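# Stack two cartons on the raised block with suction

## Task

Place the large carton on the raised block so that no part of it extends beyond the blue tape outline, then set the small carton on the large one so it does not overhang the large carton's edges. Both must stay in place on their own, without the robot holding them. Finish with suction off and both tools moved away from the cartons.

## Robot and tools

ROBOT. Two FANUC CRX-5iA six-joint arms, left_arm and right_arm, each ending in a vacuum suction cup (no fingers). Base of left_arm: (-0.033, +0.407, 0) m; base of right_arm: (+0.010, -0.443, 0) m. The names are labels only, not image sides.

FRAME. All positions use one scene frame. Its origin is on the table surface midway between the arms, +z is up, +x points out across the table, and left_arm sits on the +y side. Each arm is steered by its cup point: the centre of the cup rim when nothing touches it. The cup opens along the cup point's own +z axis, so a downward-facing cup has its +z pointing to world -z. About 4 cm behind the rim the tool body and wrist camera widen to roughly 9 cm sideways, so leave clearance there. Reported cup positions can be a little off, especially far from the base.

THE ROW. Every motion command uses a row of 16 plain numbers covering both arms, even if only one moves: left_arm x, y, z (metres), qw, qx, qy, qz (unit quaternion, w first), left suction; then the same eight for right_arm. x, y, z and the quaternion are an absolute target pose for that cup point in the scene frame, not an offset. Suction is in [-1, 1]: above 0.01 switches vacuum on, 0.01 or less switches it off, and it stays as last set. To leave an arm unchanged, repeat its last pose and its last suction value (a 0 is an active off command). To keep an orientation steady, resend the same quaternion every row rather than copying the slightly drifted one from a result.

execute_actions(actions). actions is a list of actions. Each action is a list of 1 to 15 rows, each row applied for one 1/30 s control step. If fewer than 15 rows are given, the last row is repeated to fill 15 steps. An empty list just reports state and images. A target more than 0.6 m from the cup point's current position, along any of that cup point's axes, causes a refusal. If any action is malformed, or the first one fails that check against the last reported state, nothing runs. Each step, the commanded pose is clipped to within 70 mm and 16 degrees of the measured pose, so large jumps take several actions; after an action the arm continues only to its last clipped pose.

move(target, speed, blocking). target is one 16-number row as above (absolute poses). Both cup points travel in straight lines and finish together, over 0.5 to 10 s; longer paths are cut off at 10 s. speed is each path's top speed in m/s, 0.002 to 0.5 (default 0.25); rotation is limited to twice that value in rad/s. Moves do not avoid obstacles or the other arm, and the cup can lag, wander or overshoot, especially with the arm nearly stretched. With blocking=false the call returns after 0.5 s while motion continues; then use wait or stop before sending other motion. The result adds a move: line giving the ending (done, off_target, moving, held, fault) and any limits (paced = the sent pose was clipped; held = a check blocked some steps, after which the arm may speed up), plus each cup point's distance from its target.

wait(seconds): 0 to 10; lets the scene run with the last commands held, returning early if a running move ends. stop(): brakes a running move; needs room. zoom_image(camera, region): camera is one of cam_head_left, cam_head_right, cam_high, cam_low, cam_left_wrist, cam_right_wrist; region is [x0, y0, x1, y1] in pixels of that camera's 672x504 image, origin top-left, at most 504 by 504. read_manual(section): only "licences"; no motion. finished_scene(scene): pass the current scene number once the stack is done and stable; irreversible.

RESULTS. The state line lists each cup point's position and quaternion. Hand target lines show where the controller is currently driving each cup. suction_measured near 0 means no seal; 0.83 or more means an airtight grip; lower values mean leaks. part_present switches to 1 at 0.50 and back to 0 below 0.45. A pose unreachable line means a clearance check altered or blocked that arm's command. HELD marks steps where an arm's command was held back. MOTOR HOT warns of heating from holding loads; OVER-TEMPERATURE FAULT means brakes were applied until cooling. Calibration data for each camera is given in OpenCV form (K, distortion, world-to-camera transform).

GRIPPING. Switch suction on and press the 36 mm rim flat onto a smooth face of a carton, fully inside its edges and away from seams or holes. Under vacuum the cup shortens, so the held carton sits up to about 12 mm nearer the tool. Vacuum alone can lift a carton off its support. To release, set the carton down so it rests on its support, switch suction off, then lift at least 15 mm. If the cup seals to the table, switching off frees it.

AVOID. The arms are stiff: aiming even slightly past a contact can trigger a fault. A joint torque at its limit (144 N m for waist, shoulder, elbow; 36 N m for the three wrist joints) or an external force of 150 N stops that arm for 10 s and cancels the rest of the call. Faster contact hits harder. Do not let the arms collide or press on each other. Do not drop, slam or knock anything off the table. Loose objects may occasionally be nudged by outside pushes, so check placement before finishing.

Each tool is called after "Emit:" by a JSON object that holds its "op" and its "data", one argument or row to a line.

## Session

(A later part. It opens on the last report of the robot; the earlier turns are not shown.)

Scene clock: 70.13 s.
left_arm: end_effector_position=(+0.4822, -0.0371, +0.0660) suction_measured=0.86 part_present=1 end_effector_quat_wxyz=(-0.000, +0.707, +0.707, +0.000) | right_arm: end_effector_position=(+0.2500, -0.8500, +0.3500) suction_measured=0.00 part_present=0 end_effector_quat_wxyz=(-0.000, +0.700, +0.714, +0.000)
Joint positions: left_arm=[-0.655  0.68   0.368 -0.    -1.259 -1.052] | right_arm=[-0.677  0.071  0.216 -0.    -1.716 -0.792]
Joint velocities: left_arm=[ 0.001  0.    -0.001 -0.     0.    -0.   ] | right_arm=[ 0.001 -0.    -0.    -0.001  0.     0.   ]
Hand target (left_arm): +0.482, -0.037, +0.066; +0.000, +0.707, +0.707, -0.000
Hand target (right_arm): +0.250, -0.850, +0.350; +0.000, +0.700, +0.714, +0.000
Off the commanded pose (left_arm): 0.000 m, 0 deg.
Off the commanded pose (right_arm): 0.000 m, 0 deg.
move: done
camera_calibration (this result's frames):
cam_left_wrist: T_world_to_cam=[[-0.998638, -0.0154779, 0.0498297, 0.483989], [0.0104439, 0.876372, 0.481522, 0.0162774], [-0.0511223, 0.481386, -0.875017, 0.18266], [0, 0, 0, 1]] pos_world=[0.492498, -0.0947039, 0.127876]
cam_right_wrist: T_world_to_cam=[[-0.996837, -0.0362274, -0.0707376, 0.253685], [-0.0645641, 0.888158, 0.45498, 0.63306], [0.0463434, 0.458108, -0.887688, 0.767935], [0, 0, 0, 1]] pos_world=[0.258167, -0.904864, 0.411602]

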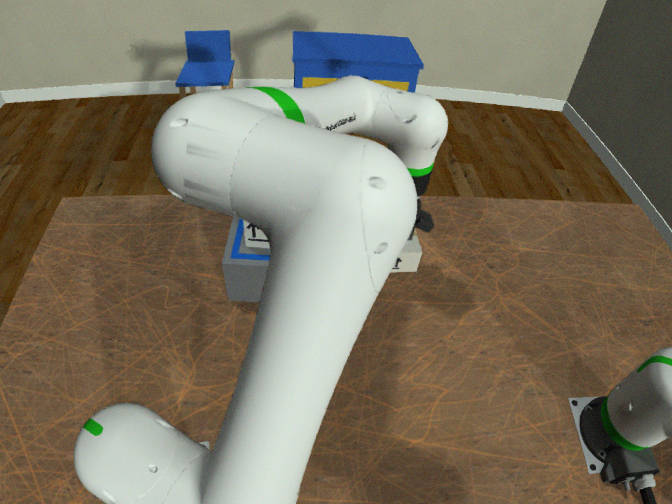

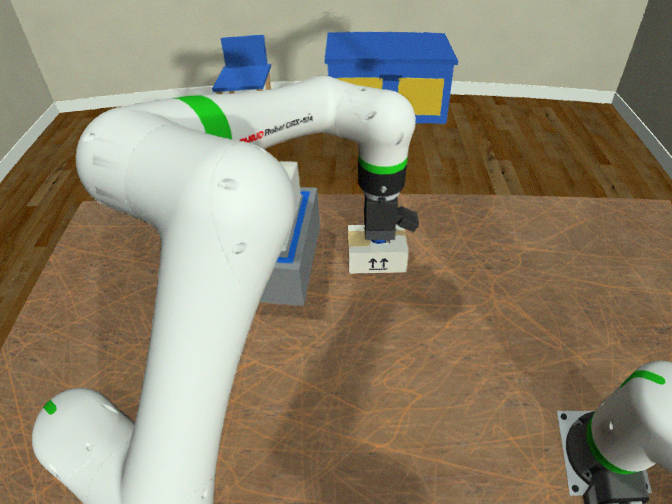

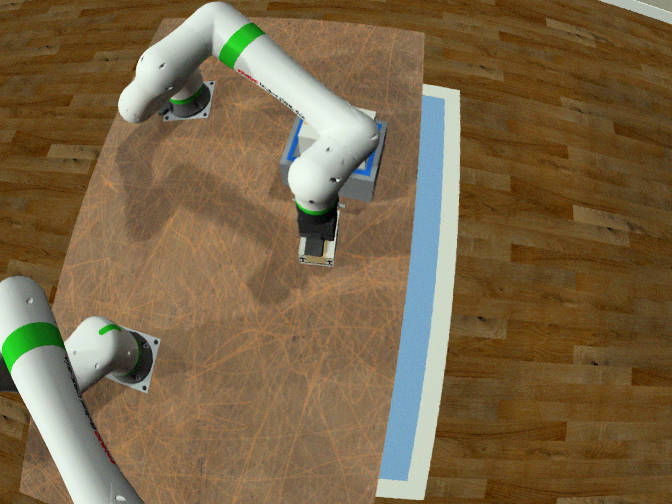

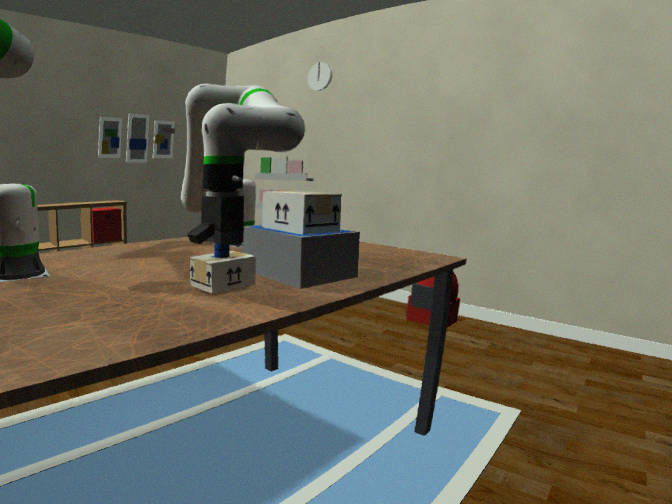

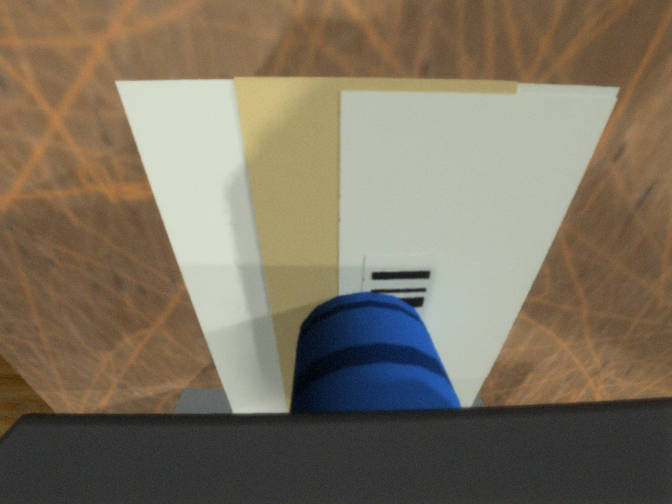

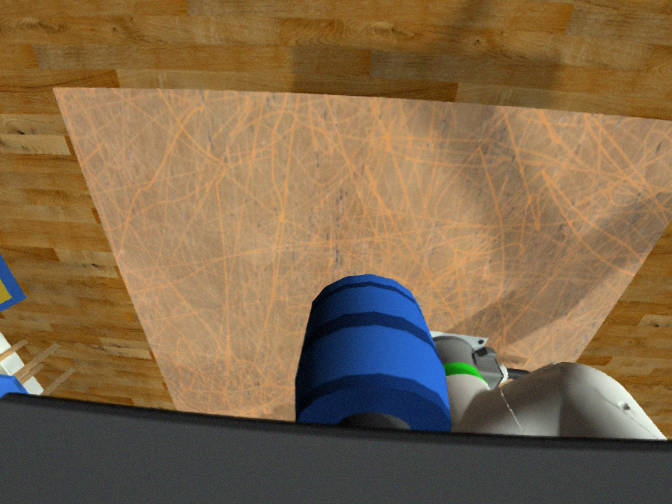

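Emit:
{"op": "move", "data": {
  "target": [0.47,-0.01,0.305,0,0.4,0.917,0,1, 0.25,-0.85,0.35,0,0.7,0.714,0,0],
  "speed": 0.2
}}

Emit:
{"op": "move", "data": {
  "target": [0.493,0.206,0.305,0,0.044,0.999,0,1, 0.25,-0.85,0.35,0,0.7,0.714,0,0],
  "speed": 0.2
}}

Emit:
{"op": "move", "data": {
  "target": [0.493,0.206,0.282,0,0.044,0.999,0,1, 0.25,-0.85,0.35,0,0.7,0.714,0,0],
  "speed": 0.03
}}

Emit:
{"op": "zoom_image", "data": {
  "camera": "cam_low",
  "region": [230, 140, 370, 250]
}}

Emit:
{"op": "zoom_image", "data": {
  "camera": "cam_head_right",
  "region": [190, 120, 350, 280]
}}

Scene clock: 77.83 s.
left_arm: end_effector_position=(+0.4691, -0.0094, +0.3049) suction_measured=0.93 part_present=1 end_effector_quat_wxyz=(+0.000, +0.400, +0.917, +0.000) | right_arm: end_effector_position=(+0.2500, -0.8500, +0.3500) suction_measured=0.00 part_present=0 end_effector_quat_wxyz=(-0.000, +0.700, +0.714, +0.000)
Joint positions: left_arm=[-0.627  0.554  0.734 -0.    -1.751 -0.331] | right_arm=[-0.677  0.071  0.216 -0.    -1.716 -0.792]
Joint velocities: left_arm=[ 0.     0.001  0.003 -0.001 -0.002  0.001] | right_arm=[ 0. -0. -0.  0.  0.  0.]
Hand target (left_arm): +0.469, -0.009, +0.305; +0.000, +0.400, +0.917, +0.000
Hand target (right_arm): +0.250, -0.850, +0.350; +0.000, +0.700, +0.714, +0.000
Off the commanded pose (left_arm): 0.001 m, 0 deg.
Off the commanded pose (right_arm): 0.000 m, 0 deg.
move: done
camera_calibration (this result's frames):
cam_left_wrist: T_world_to_cam=[[-0.721159, -0.690984, 0.0497152, 0.322953], [-0.588821, 0.649179, 0.481514, 0.156065], [-0.364993, 0.317975, -0.875027, 0.523455], [0, 0, 0, 1]] pos_world=[0.515852, -0.0446041, 0.366834]
cam_right_wrist: T_world_to_cam=[[-0.996837, -0.0362275, -0.0707373, 0.253685], [-0.064564, 0.888158, 0.45498, 0.63306], [0.0463431, 0.458108, -0.887688, 0.767935], [0, 0, 0, 1]] pos_world=[0.258167, -0.904864, 0.411602]

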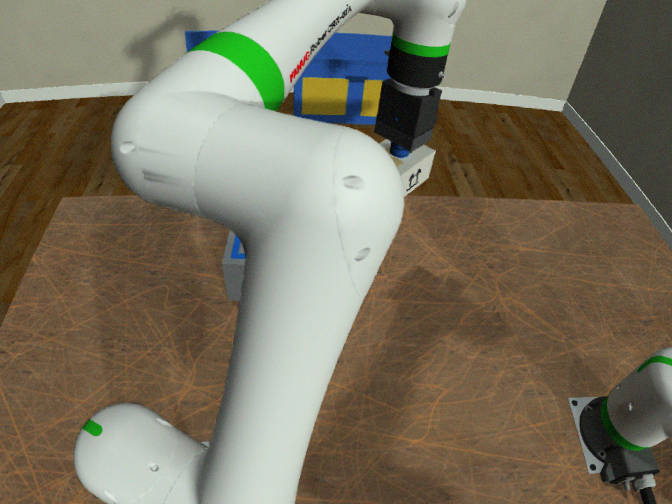

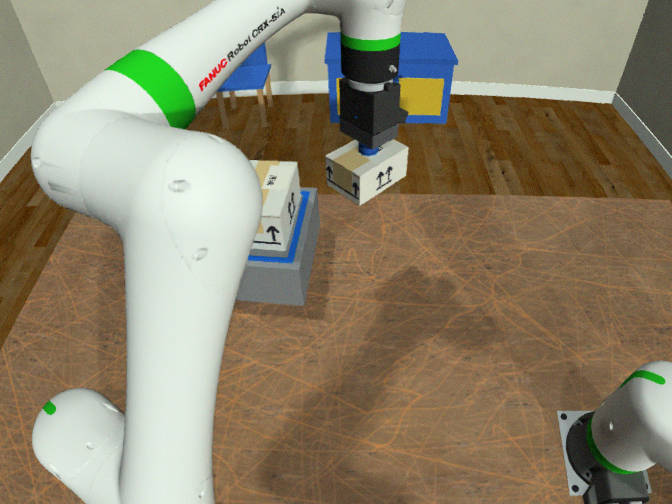

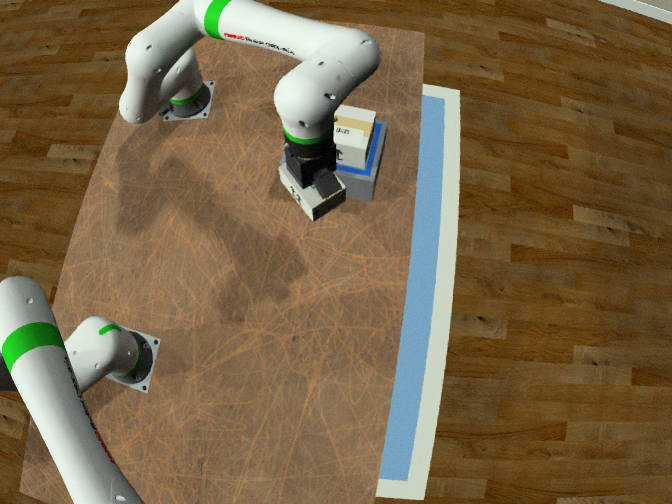

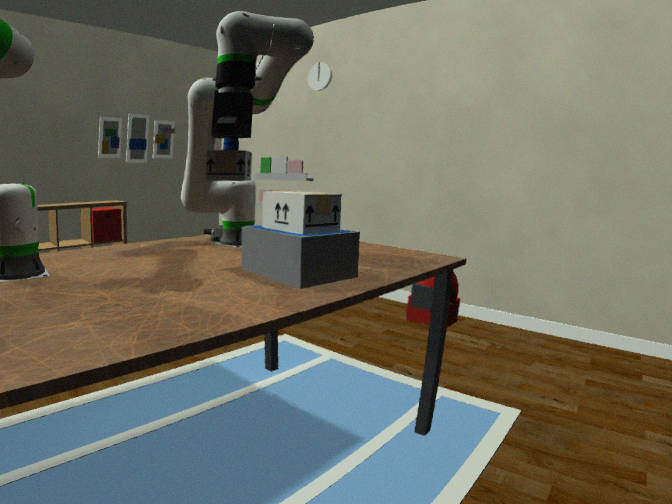

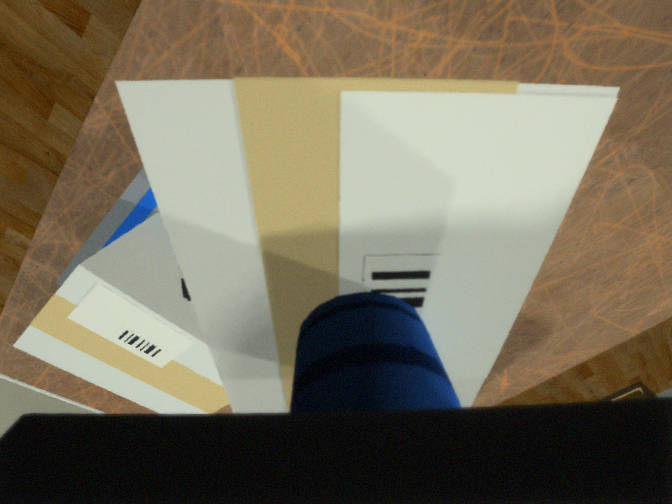

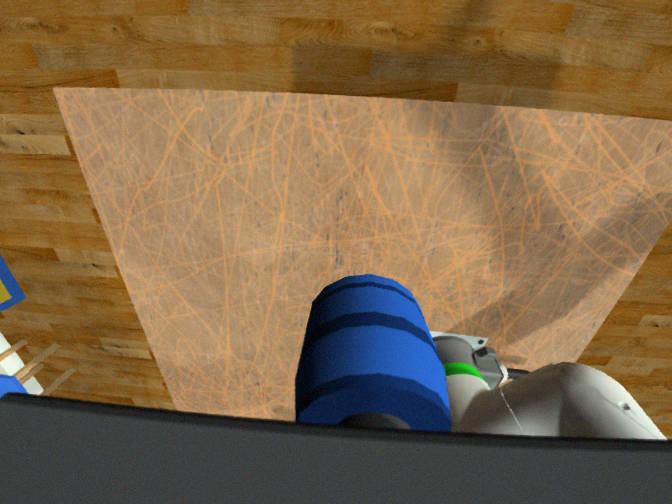

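Scene clock: 80.03 s.
left_arm: end_effector_position=(+0.4928, +0.2061, +0.3047) suction_measured=0.93 part_present=1 end_effector_quat_wxyz=(+0.000, +0.044, +0.999, +0.001) | right_arm: end_effector_position=(+0.2500, -0.8500, +0.3500) suction_measured=0.00 part_present=0 end_effector_quat_wxyz=(-0.000, +0.700, +0.714, +0.000)
Joint positions: left_arm=[-0.268  0.293  0.371 -0.002 -1.648  0.044] | right_arm=[-0.677  0.071  0.216 -0.    -1.716 -0.792]
Joint velocities: left_arm=[ 0.002 -0.001 -0.    -0.     0.     0.   ] | right_arm=[ 0.     0.    -0.001 -0.002 -0.    -0.   ]
Hand target (left_arm): +0.493, +0.206, +0.305; +0.000, +0.044, +0.999, +0.001
Hand target (right_arm): +0.250, -0.850, +0.350; +0.000, +0.700, +0.714, +0.000
Off the commanded pose (left_arm): 0.000 m, 0 deg.
Off the commanded pose (right_arm): 0.000 m, 0 deg.
move: done
camera_calibration (this result's frames):
cam_left_wrist: T_world_to_cam=[[-0.0724103, -0.99623, 0.0477805, 0.232767], [-0.872311, 0.0864844, 0.481242, 0.285953], [-0.483559, -0.00683258, -0.875285, 0.588816], [0, 0, 0, 1]] pos_world=[0.551022, 0.211182, 0.366648]
cam_right_wrist: T_world_to_cam=[[-0.996837, -0.0362275, -0.0707375, 0.253685], [-0.0645641, 0.888158, 0.45498, 0.63306], [0.0463433, 0.458108, -0.887688, 0.767935], [0, 0, 0, 1]] pos_world=[0.258167, -0.904864, 0.411602]

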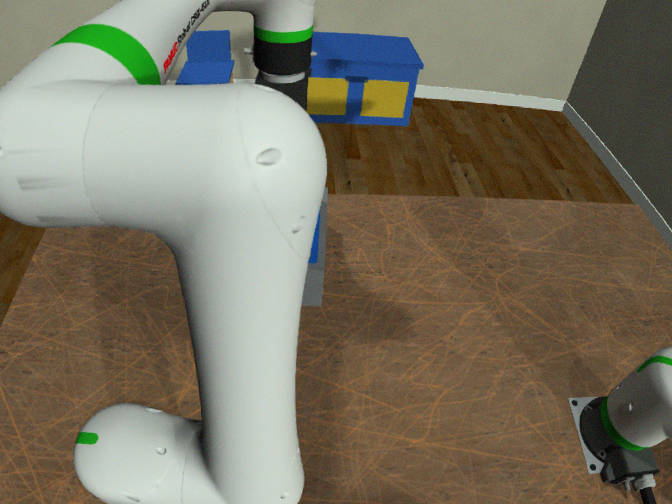

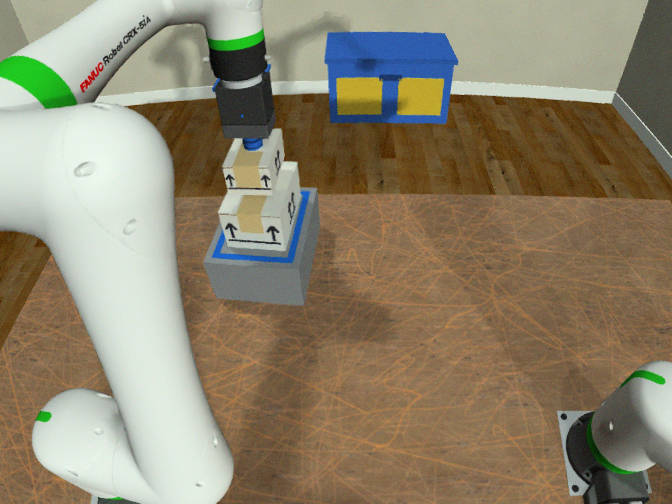

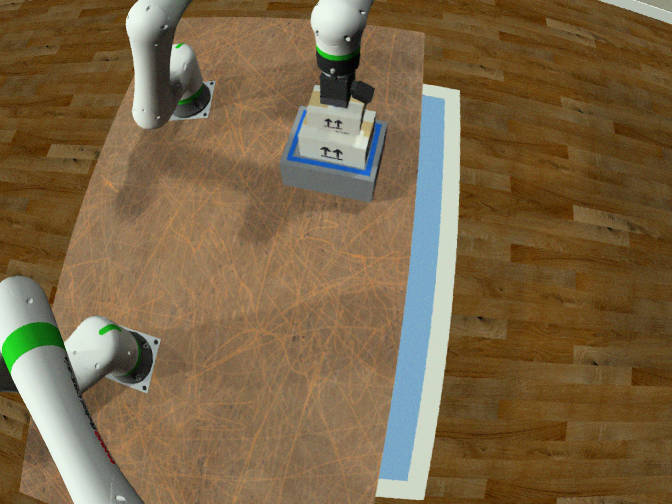

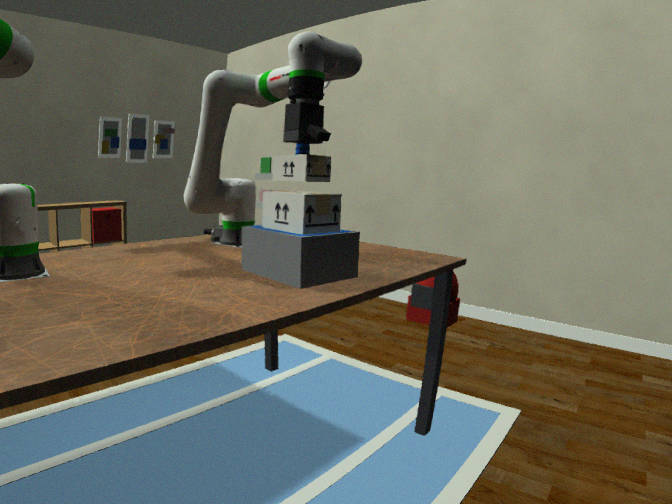

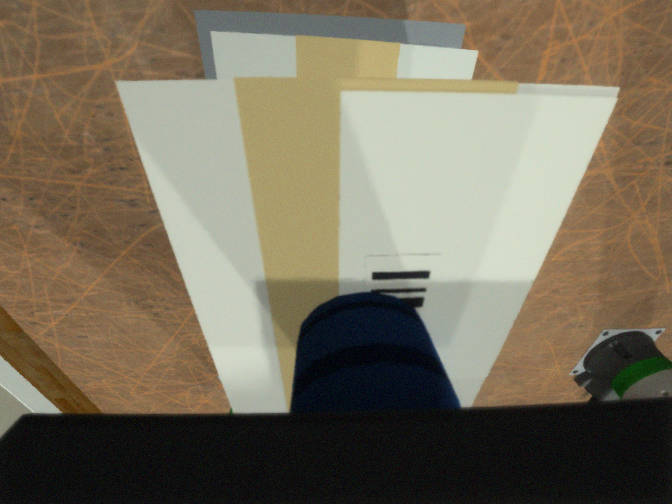

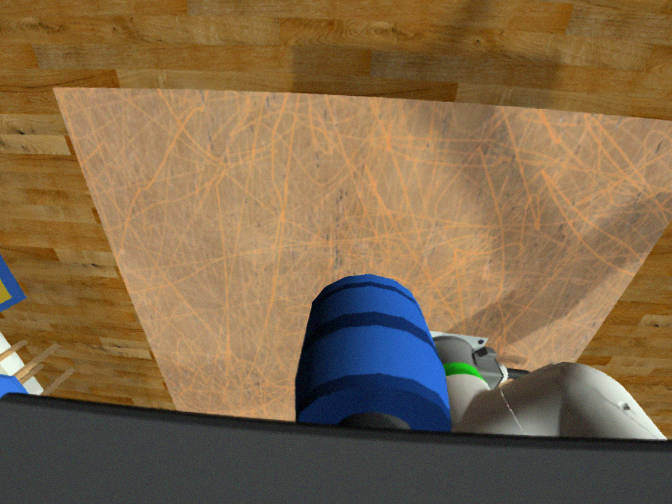

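Scene clock: 81.07 s.
left_arm: end_effector_position=(+0.4931, +0.2060, +0.2820) suction_measured=0.93 part_present=1 end_effector_quat_wxyz=(+0.000, +0.044, +0.999, +0.000) | right_arm: end_effector_position=(+0.2500, -0.8500, +0.3500) suction_measured=0.00 part_present=0 end_effector_quat_wxyz=(-0.000, +0.700, +0.714, +0.000)
Joint positions: left_arm=[-0.267  0.291  0.315 -0.    -1.595  0.043] | right_arm=[-0.677  0.071  0.216 -0.    -1.716 -0.792]
Joint velocities: left_arm=[ 0.001 -0.    -0.001 -0.001  0.001 -0.   ] | right_arm=[-0.002 -0.    -0.    -0.001 -0.    -0.   ]
Hand target (left_arm): +0.493, +0.206, +0.282; +0.000, +0.044, +0.999, +0.000
Hand target (right_arm): +0.250, -0.850, +0.350; +0.000, +0.700, +0.714, +0.000
Off the commanded pose (left_arm): 0.000 m, 0 deg.
Off the commanded pose (right_arm): 0.000 m, 0 deg.
move: done
camera_calibration (this result's frames):
cam_left_wrist: T_world_to_cam=[[-0.0723196, -0.996135, 0.0498552, 0.233088], [-0.872103, 0.0874109, 0.481452, 0.296792], [-0.483949, -0.00866039, -0.875053, 0.569639], [0, 0, 0, 1]] pos_world=[0.551367, 0.211177, 0.343952]
cam_right_wrist: T_world_to_cam=[[-0.996837, -0.0362274, -0.0707374, 0.253685], [-0.064564, 0.888158, 0.45498, 0.63306], [0.0463432, 0.458108, -0.887688, 0.767935], [0, 0, 0, 1]] pos_world=[0.258167, -0.904864, 0.411602]

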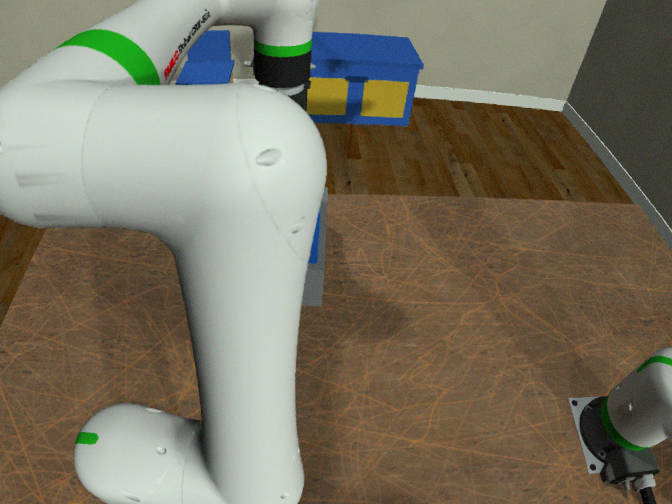

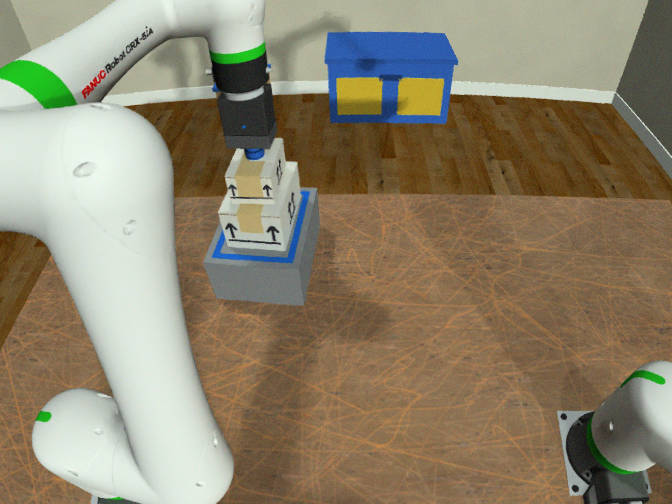

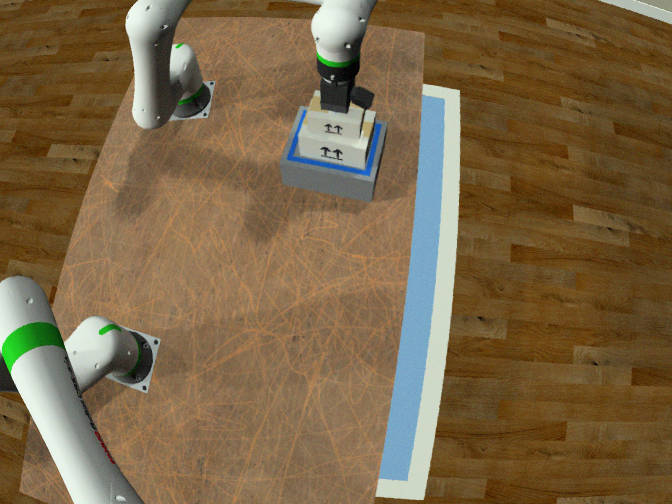

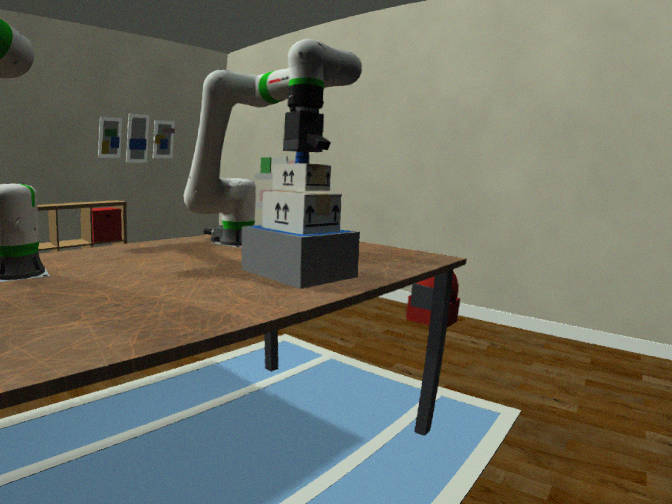

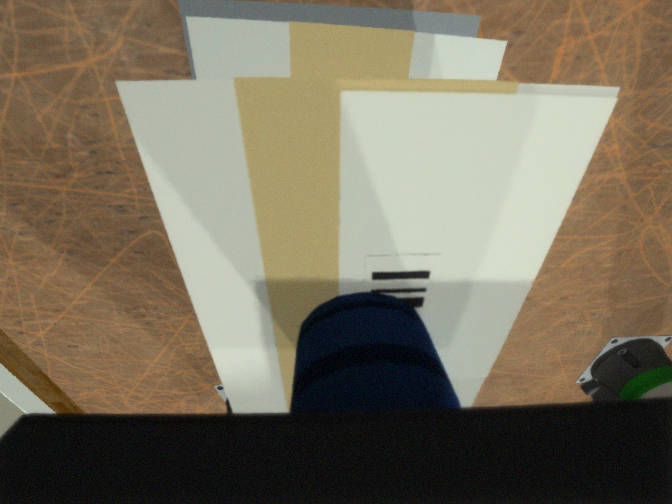

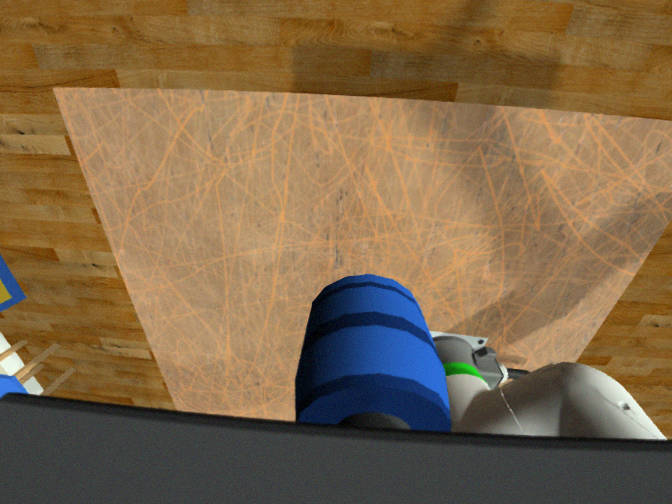

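Region (230, 140, 370, 250) of cam_low's 672x504 image, scaled by 3.600, with more detail than that image has; it fills the top 396 rows of this view, and the rest is white.

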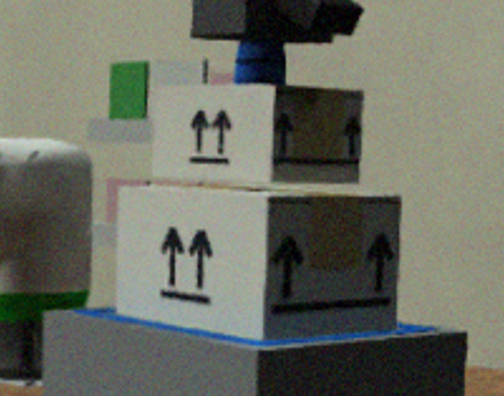

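Region (190, 120, 350, 280) of cam_head_right's 672x504 image, scaled by 3.150, with more detail than that image has.

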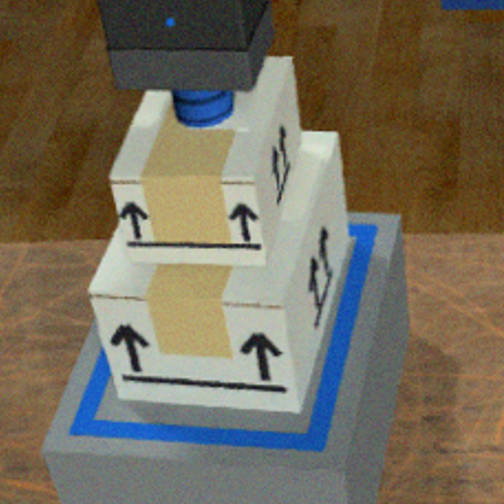

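Gap ≈7 mm.

Emit:
{"op": "move", "data": {
  "target": [0.493,0.204,0.2755,0,0.06,0.998,0,1, 0.25,-0.85,0.35,0,0.7,0.714,0,0],
  "speed": 0.02
}}

Emit:
{"op": "execute_actions", "data": {
  "actions": [
    [[0.493,0.204,0.2755,0,0.06,0.998,0,0, 0.25,-0.85,0.35,0,0.7,0.714,0,0]]
  ]
}}

Emit:
{"op": "move", "data": {
  "target": [0.47,0.23,0.40,0,0.06,0.998,0,0, 0.25,-0.85,0.35,0,0.7,0.714,0,0],
  "speed": 0.12
}}

Scene clock: 86.47 s.
left_arm: end_effector_position=(+0.4930, +0.2040, +0.2755) suction_measured=0.93 part_present=1 end_effector_quat_wxyz=(+0.000, +0.060, +0.998, +0.000) | right_arm: end_effector_position=(+0.2500, -0.8500, +0.3500) suction_measured=0.00 part_present=0 end_effector_quat_wxyz=(-0.000, +0.700, +0.714, +0.000)
Joint positions: left_arm=[-0.271  0.292  0.301 -0.    -1.58   0.015] | right_arm=[-0.677  0.071  0.216 -0.    -1.716 -0.792]
Joint velocities: left_arm=[ 0.    -0.001 -0.     0.     0.    -0.001] | right_arm=[ 0.001 -0.    -0.001 -0.002 -0.    -0.   ]
Hand target (left_arm): +0.493, +0.204, +0.276; -0.000, +0.060, +0.998, -0.000
Hand target (right_arm): +0.250, -0.850, +0.350; +0.000, +0.700, +0.714, +0.000
Off the commanded pose (left_arm): 0.000 m, 0 deg.
Off the commanded pose (right_arm): 0.000 m, 0 deg.
move: done
camera_calibration (this result's frames):
cam_left_wrist: T_world_to_cam=[[-0.104174, -0.993309, 0.049854, 0.246563], [-0.868848, 0.115286, 0.481468, 0.292747], [-0.483994, 0.00684101, -0.875045, 0.560744], [0, 0, 0, 1]] pos_world=[0.551434, 0.207327, 0.337435]
cam_right_wrist: T_world_to_cam=[[-0.996837, -0.0362273, -0.0707375, 0.253685], [-0.064564, 0.888158, 0.45498, 0.63306], [0.0463434, 0.458108, -0.887688, 0.767935], [0, 0, 0, 1]] pos_world=[0.258167, -0.904864, 0.411602]

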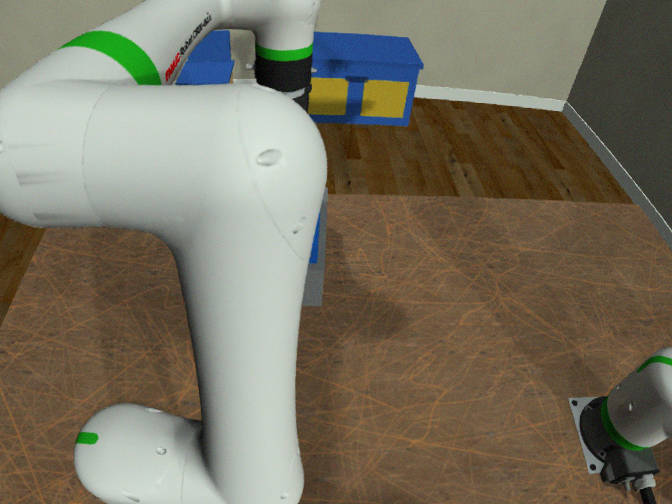

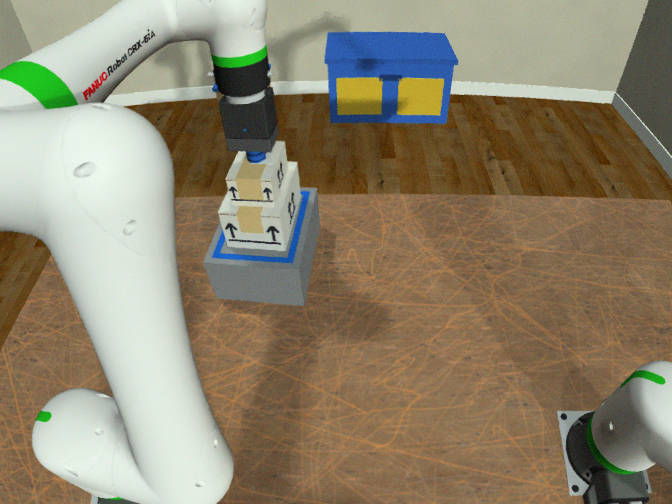

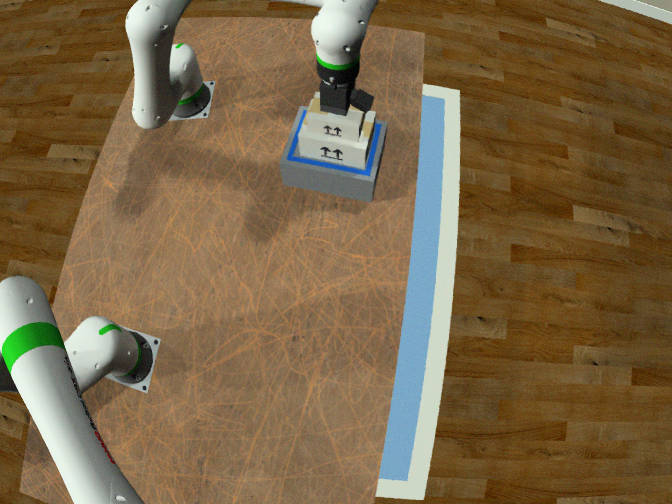

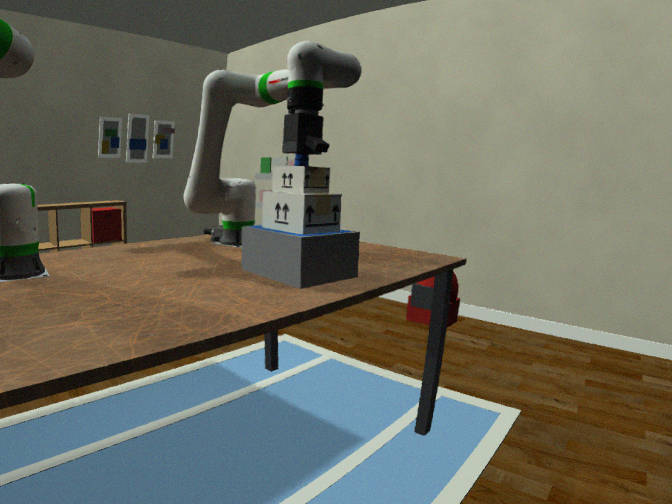

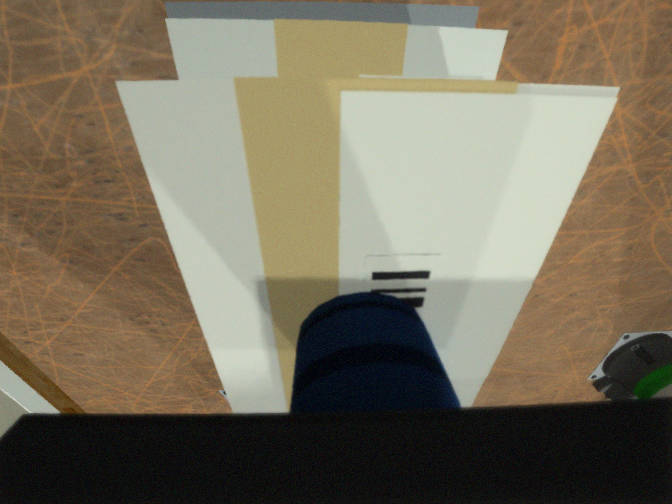

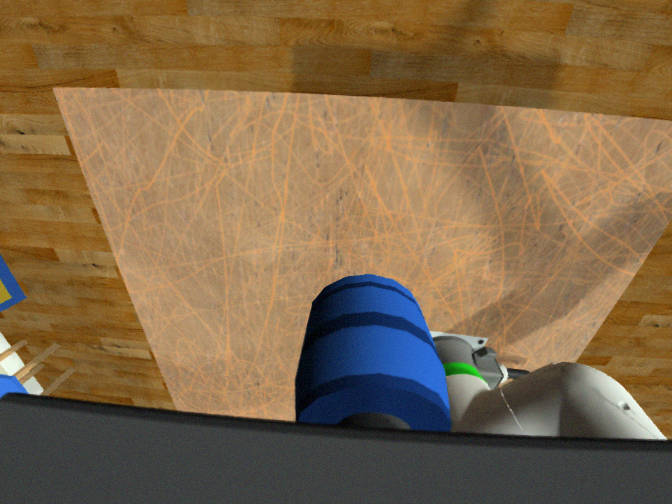

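Scene clock: 86.97 s.
left_arm: end_effector_position=(+0.4930, +0.2039, +0.2755) suction_measured=0.00 part_present=0 end_effector_quat_wxyz=(-0.000, +0.060, +0.998, -0.000) | right_arm: end_effector_position=(+0.2500, -0.8500, +0.3500) suction_measured=0.00 part_present=0 end_effector_quat_wxyz=(-0.000, +0.700, +0.714, +0.000)
Joint positions: left_arm=[-0.271  0.292  0.301  0.    -1.58   0.015] | right_arm=[-0.677  0.071  0.216 -0.    -1.716 -0.792]
Joint velocities: left_arm=[ 0.    -0.001  0.    -0.001  0.     0.   ] | right_arm=[ 0.001  0.     0.001 -0.002  0.    -0.   ]
Hand target (left_arm): +0.493, +0.204, +0.275; -0.000, +0.060, +0.998, -0.000
Hand target (right_arm): +0.250, -0.850, +0.350; +0.000, +0.700, +0.714, +0.000
Off the commanded pose (left_arm): 0.000 m, 0 deg.
Off the commanded pose (right_arm): 0.000 m, 0 deg.
Step readings (end_effector_position):
0: left_arm (+0.4930, +0.2040, +0.2755) | right_arm (+0.2500, -0.8500, +0.3500)
1: left_arm (+0.4930, +0.2040, +0.2755) | right_arm (+0.2500, -0.8500, +0.3500)
2: left_arm (+0.4930, +0.2040, +0.2755) | right_arm (+0.2500, -0.8500, +0.3500)
4: left_arm (+0.4930, +0.2039, +0.2755) | right_arm (+0.2500, -0.8500, +0.3500)
8: left_arm (+0.4930, +0.2039, +0.2755) | right_arm (+0.2500, -0.8500, +0.3500)
15: end_effector_position above
camera_calibration (this result's frames):
cam_left_wrist: T_world_to_cam=[[-0.104205, -0.993294, 0.0500822, 0.246433], [-0.868811, 0.115424, 0.481503, 0.29267], [-0.484055, 0.00666329, -0.875012, 0.560786], [0, 0, 0, 1]] pos_world=[0.551405, 0.207263, 0.337431]
cam_right_wrist: T_world_to_cam=[[-0.996837, -0.0362276, -0.0707375, 0.253685], [-0.0645642, 0.888158, 0.45498, 0.63306], [0.0463432, 0.458108, -0.887688, 0.767935], [0, 0, 0, 1]] pos_world=[0.258167, -0.904864, 0.411602]

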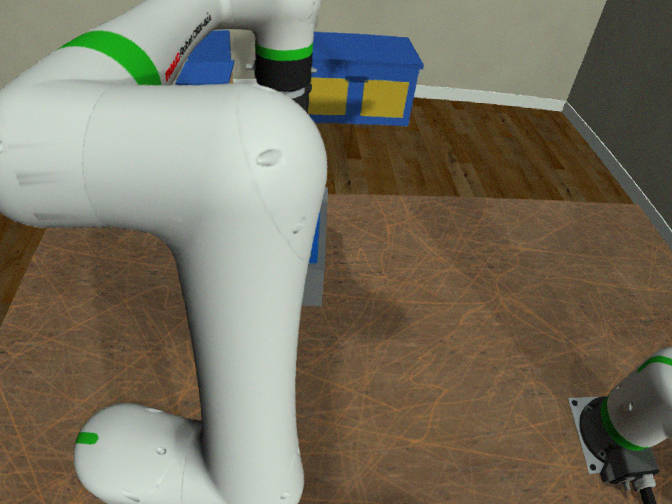

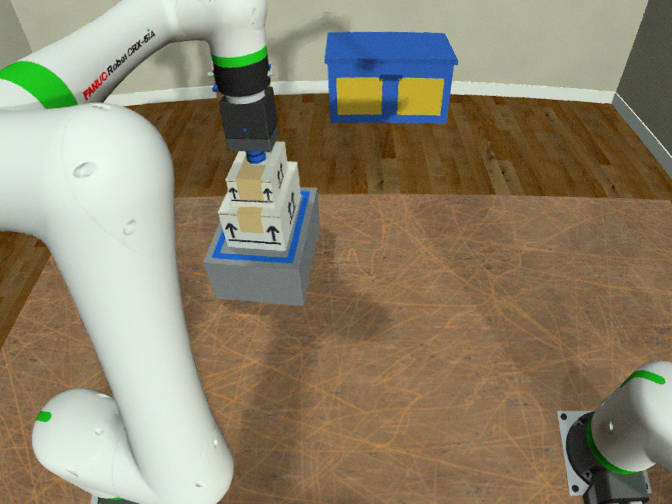

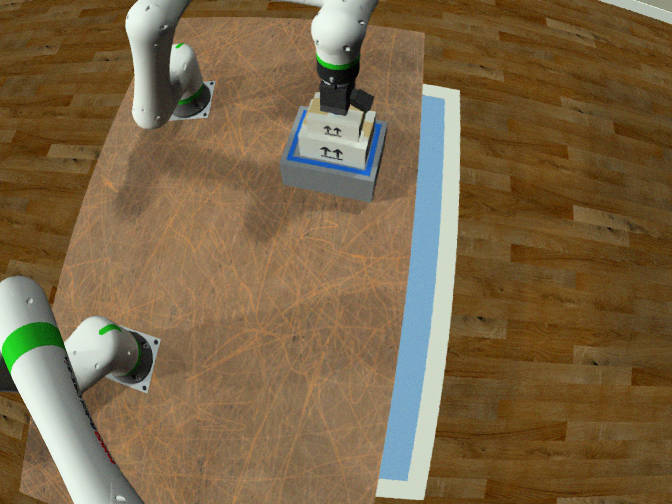

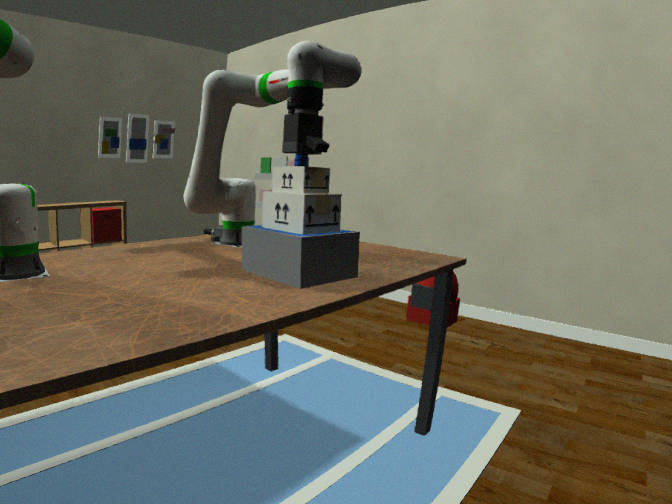

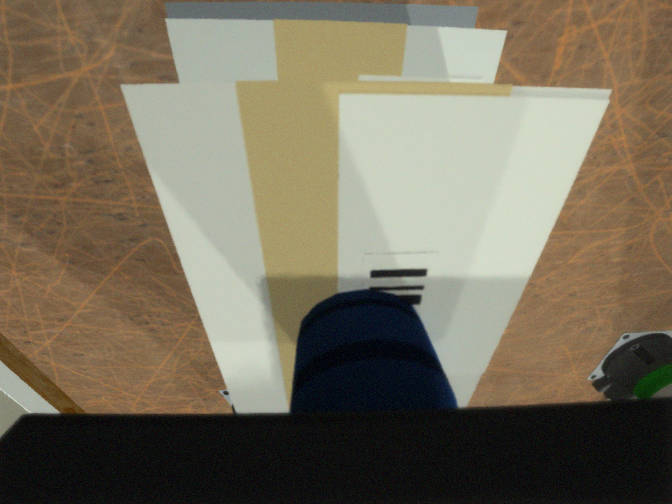

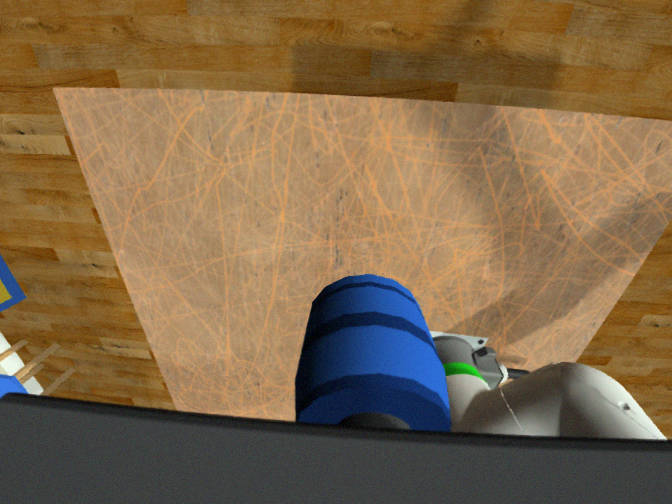

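Scene clock: 88.40 s.
left_arm: end_effector_position=(+0.4694, +0.2300, +0.3999) suction_measured=0.00 part_present=0 end_effector_quat_wxyz=(+0.000, +0.060, +0.998, +0.000) | right_arm: end_effector_position=(+0.2500, -0.8500, +0.3500) suction_measured=0.00 part_present=0 end_effector_quat_wxyz=(-0.000, +0.700, +0.714, +0.000)
Joint positions: left_arm=[-0.227  0.258  0.551 -0.    -1.864 -0.029] | right_arm=[-0.677  0.071  0.216 -0.    -1.716 -0.792]
Joint velocities: left_arm=[-0.001  0.001  0.001 -0.001 -0.    -0.   ] | right_arm=[ 0.001  0.     0.001  0.001  0.001 -0.   ]
Hand target (left_arm): +0.469, +0.230, +0.400; -0.000, +0.060, +0.998, +0.000
Hand target (right_arm): +0.250, -0.850, +0.350; +0.000, +0.700, +0.714, +0.000
Off the commanded pose (left_arm): 0.001 m, 0 deg.
Off the commanded pose (right_arm): 0.000 m, 0 deg.
move: done
camera_calibration (this result's frames):
cam_left_wrist: T_world_to_cam=[[-0.104115, -0.993322, 0.0497074, 0.263769], [-0.868867, 0.115164, 0.481463, 0.209362], [-0.483973, 0.00693852, -0.875056, 0.657937], [0, 0, 0, 1]] pos_world=[0.527794, 0.233332, 0.461821]
cam_right_wrist: T_world_to_cam=[[-0.996837, -0.0362272, -0.0707375, 0.253685], [-0.0645639, 0.888158, 0.45498, 0.63306], [0.0463434, 0.458108, -0.887688, 0.767935], [0, 0, 0, 1]] pos_world=[0.258167, -0.904864, 0.411602]

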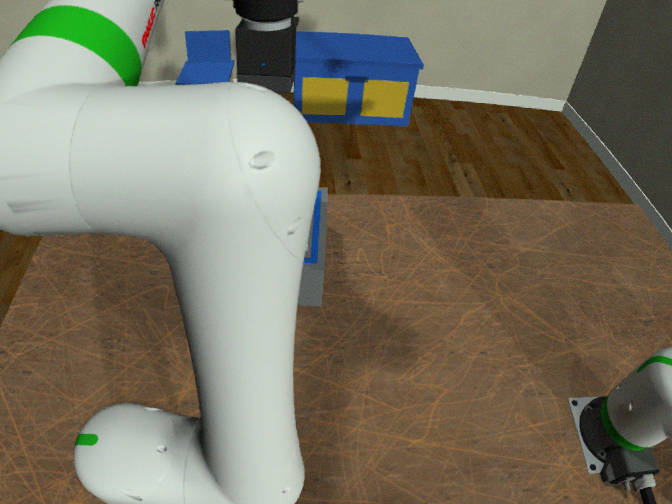

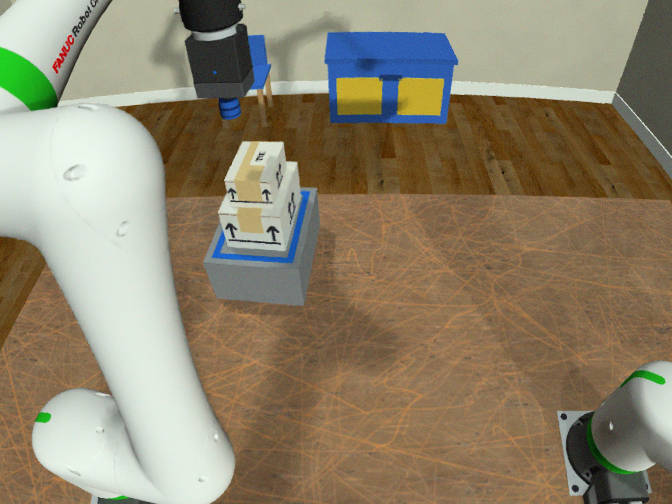

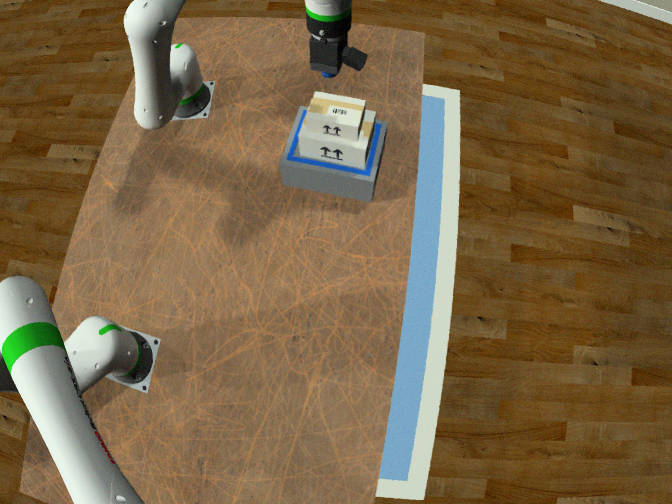

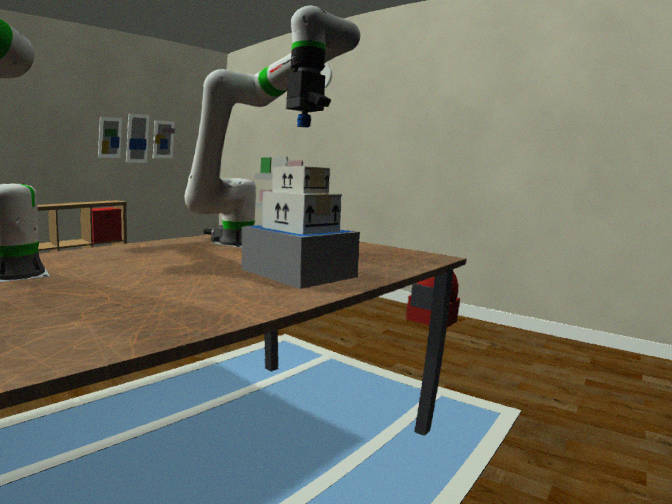

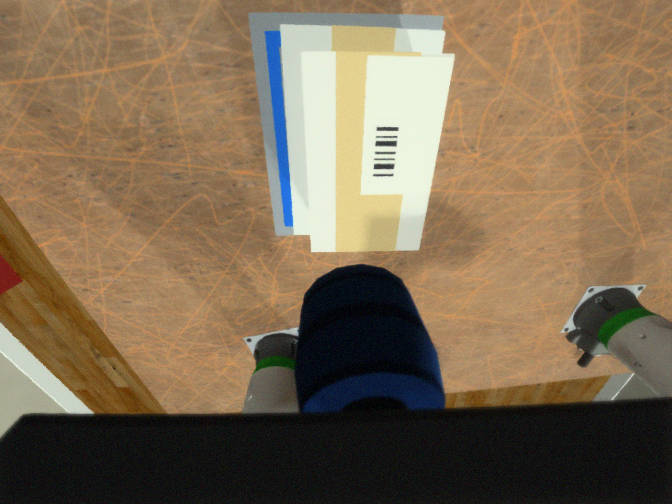

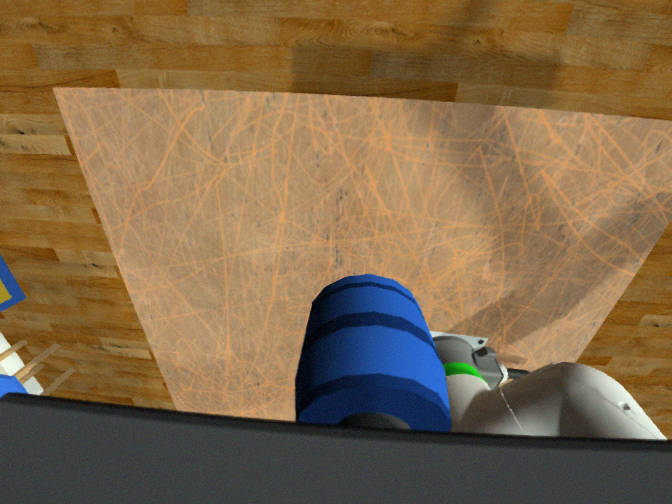

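Emit:
{"op": "finished_scene", "data": {
  "scene": 1
}}

The scene is finished: the task was done.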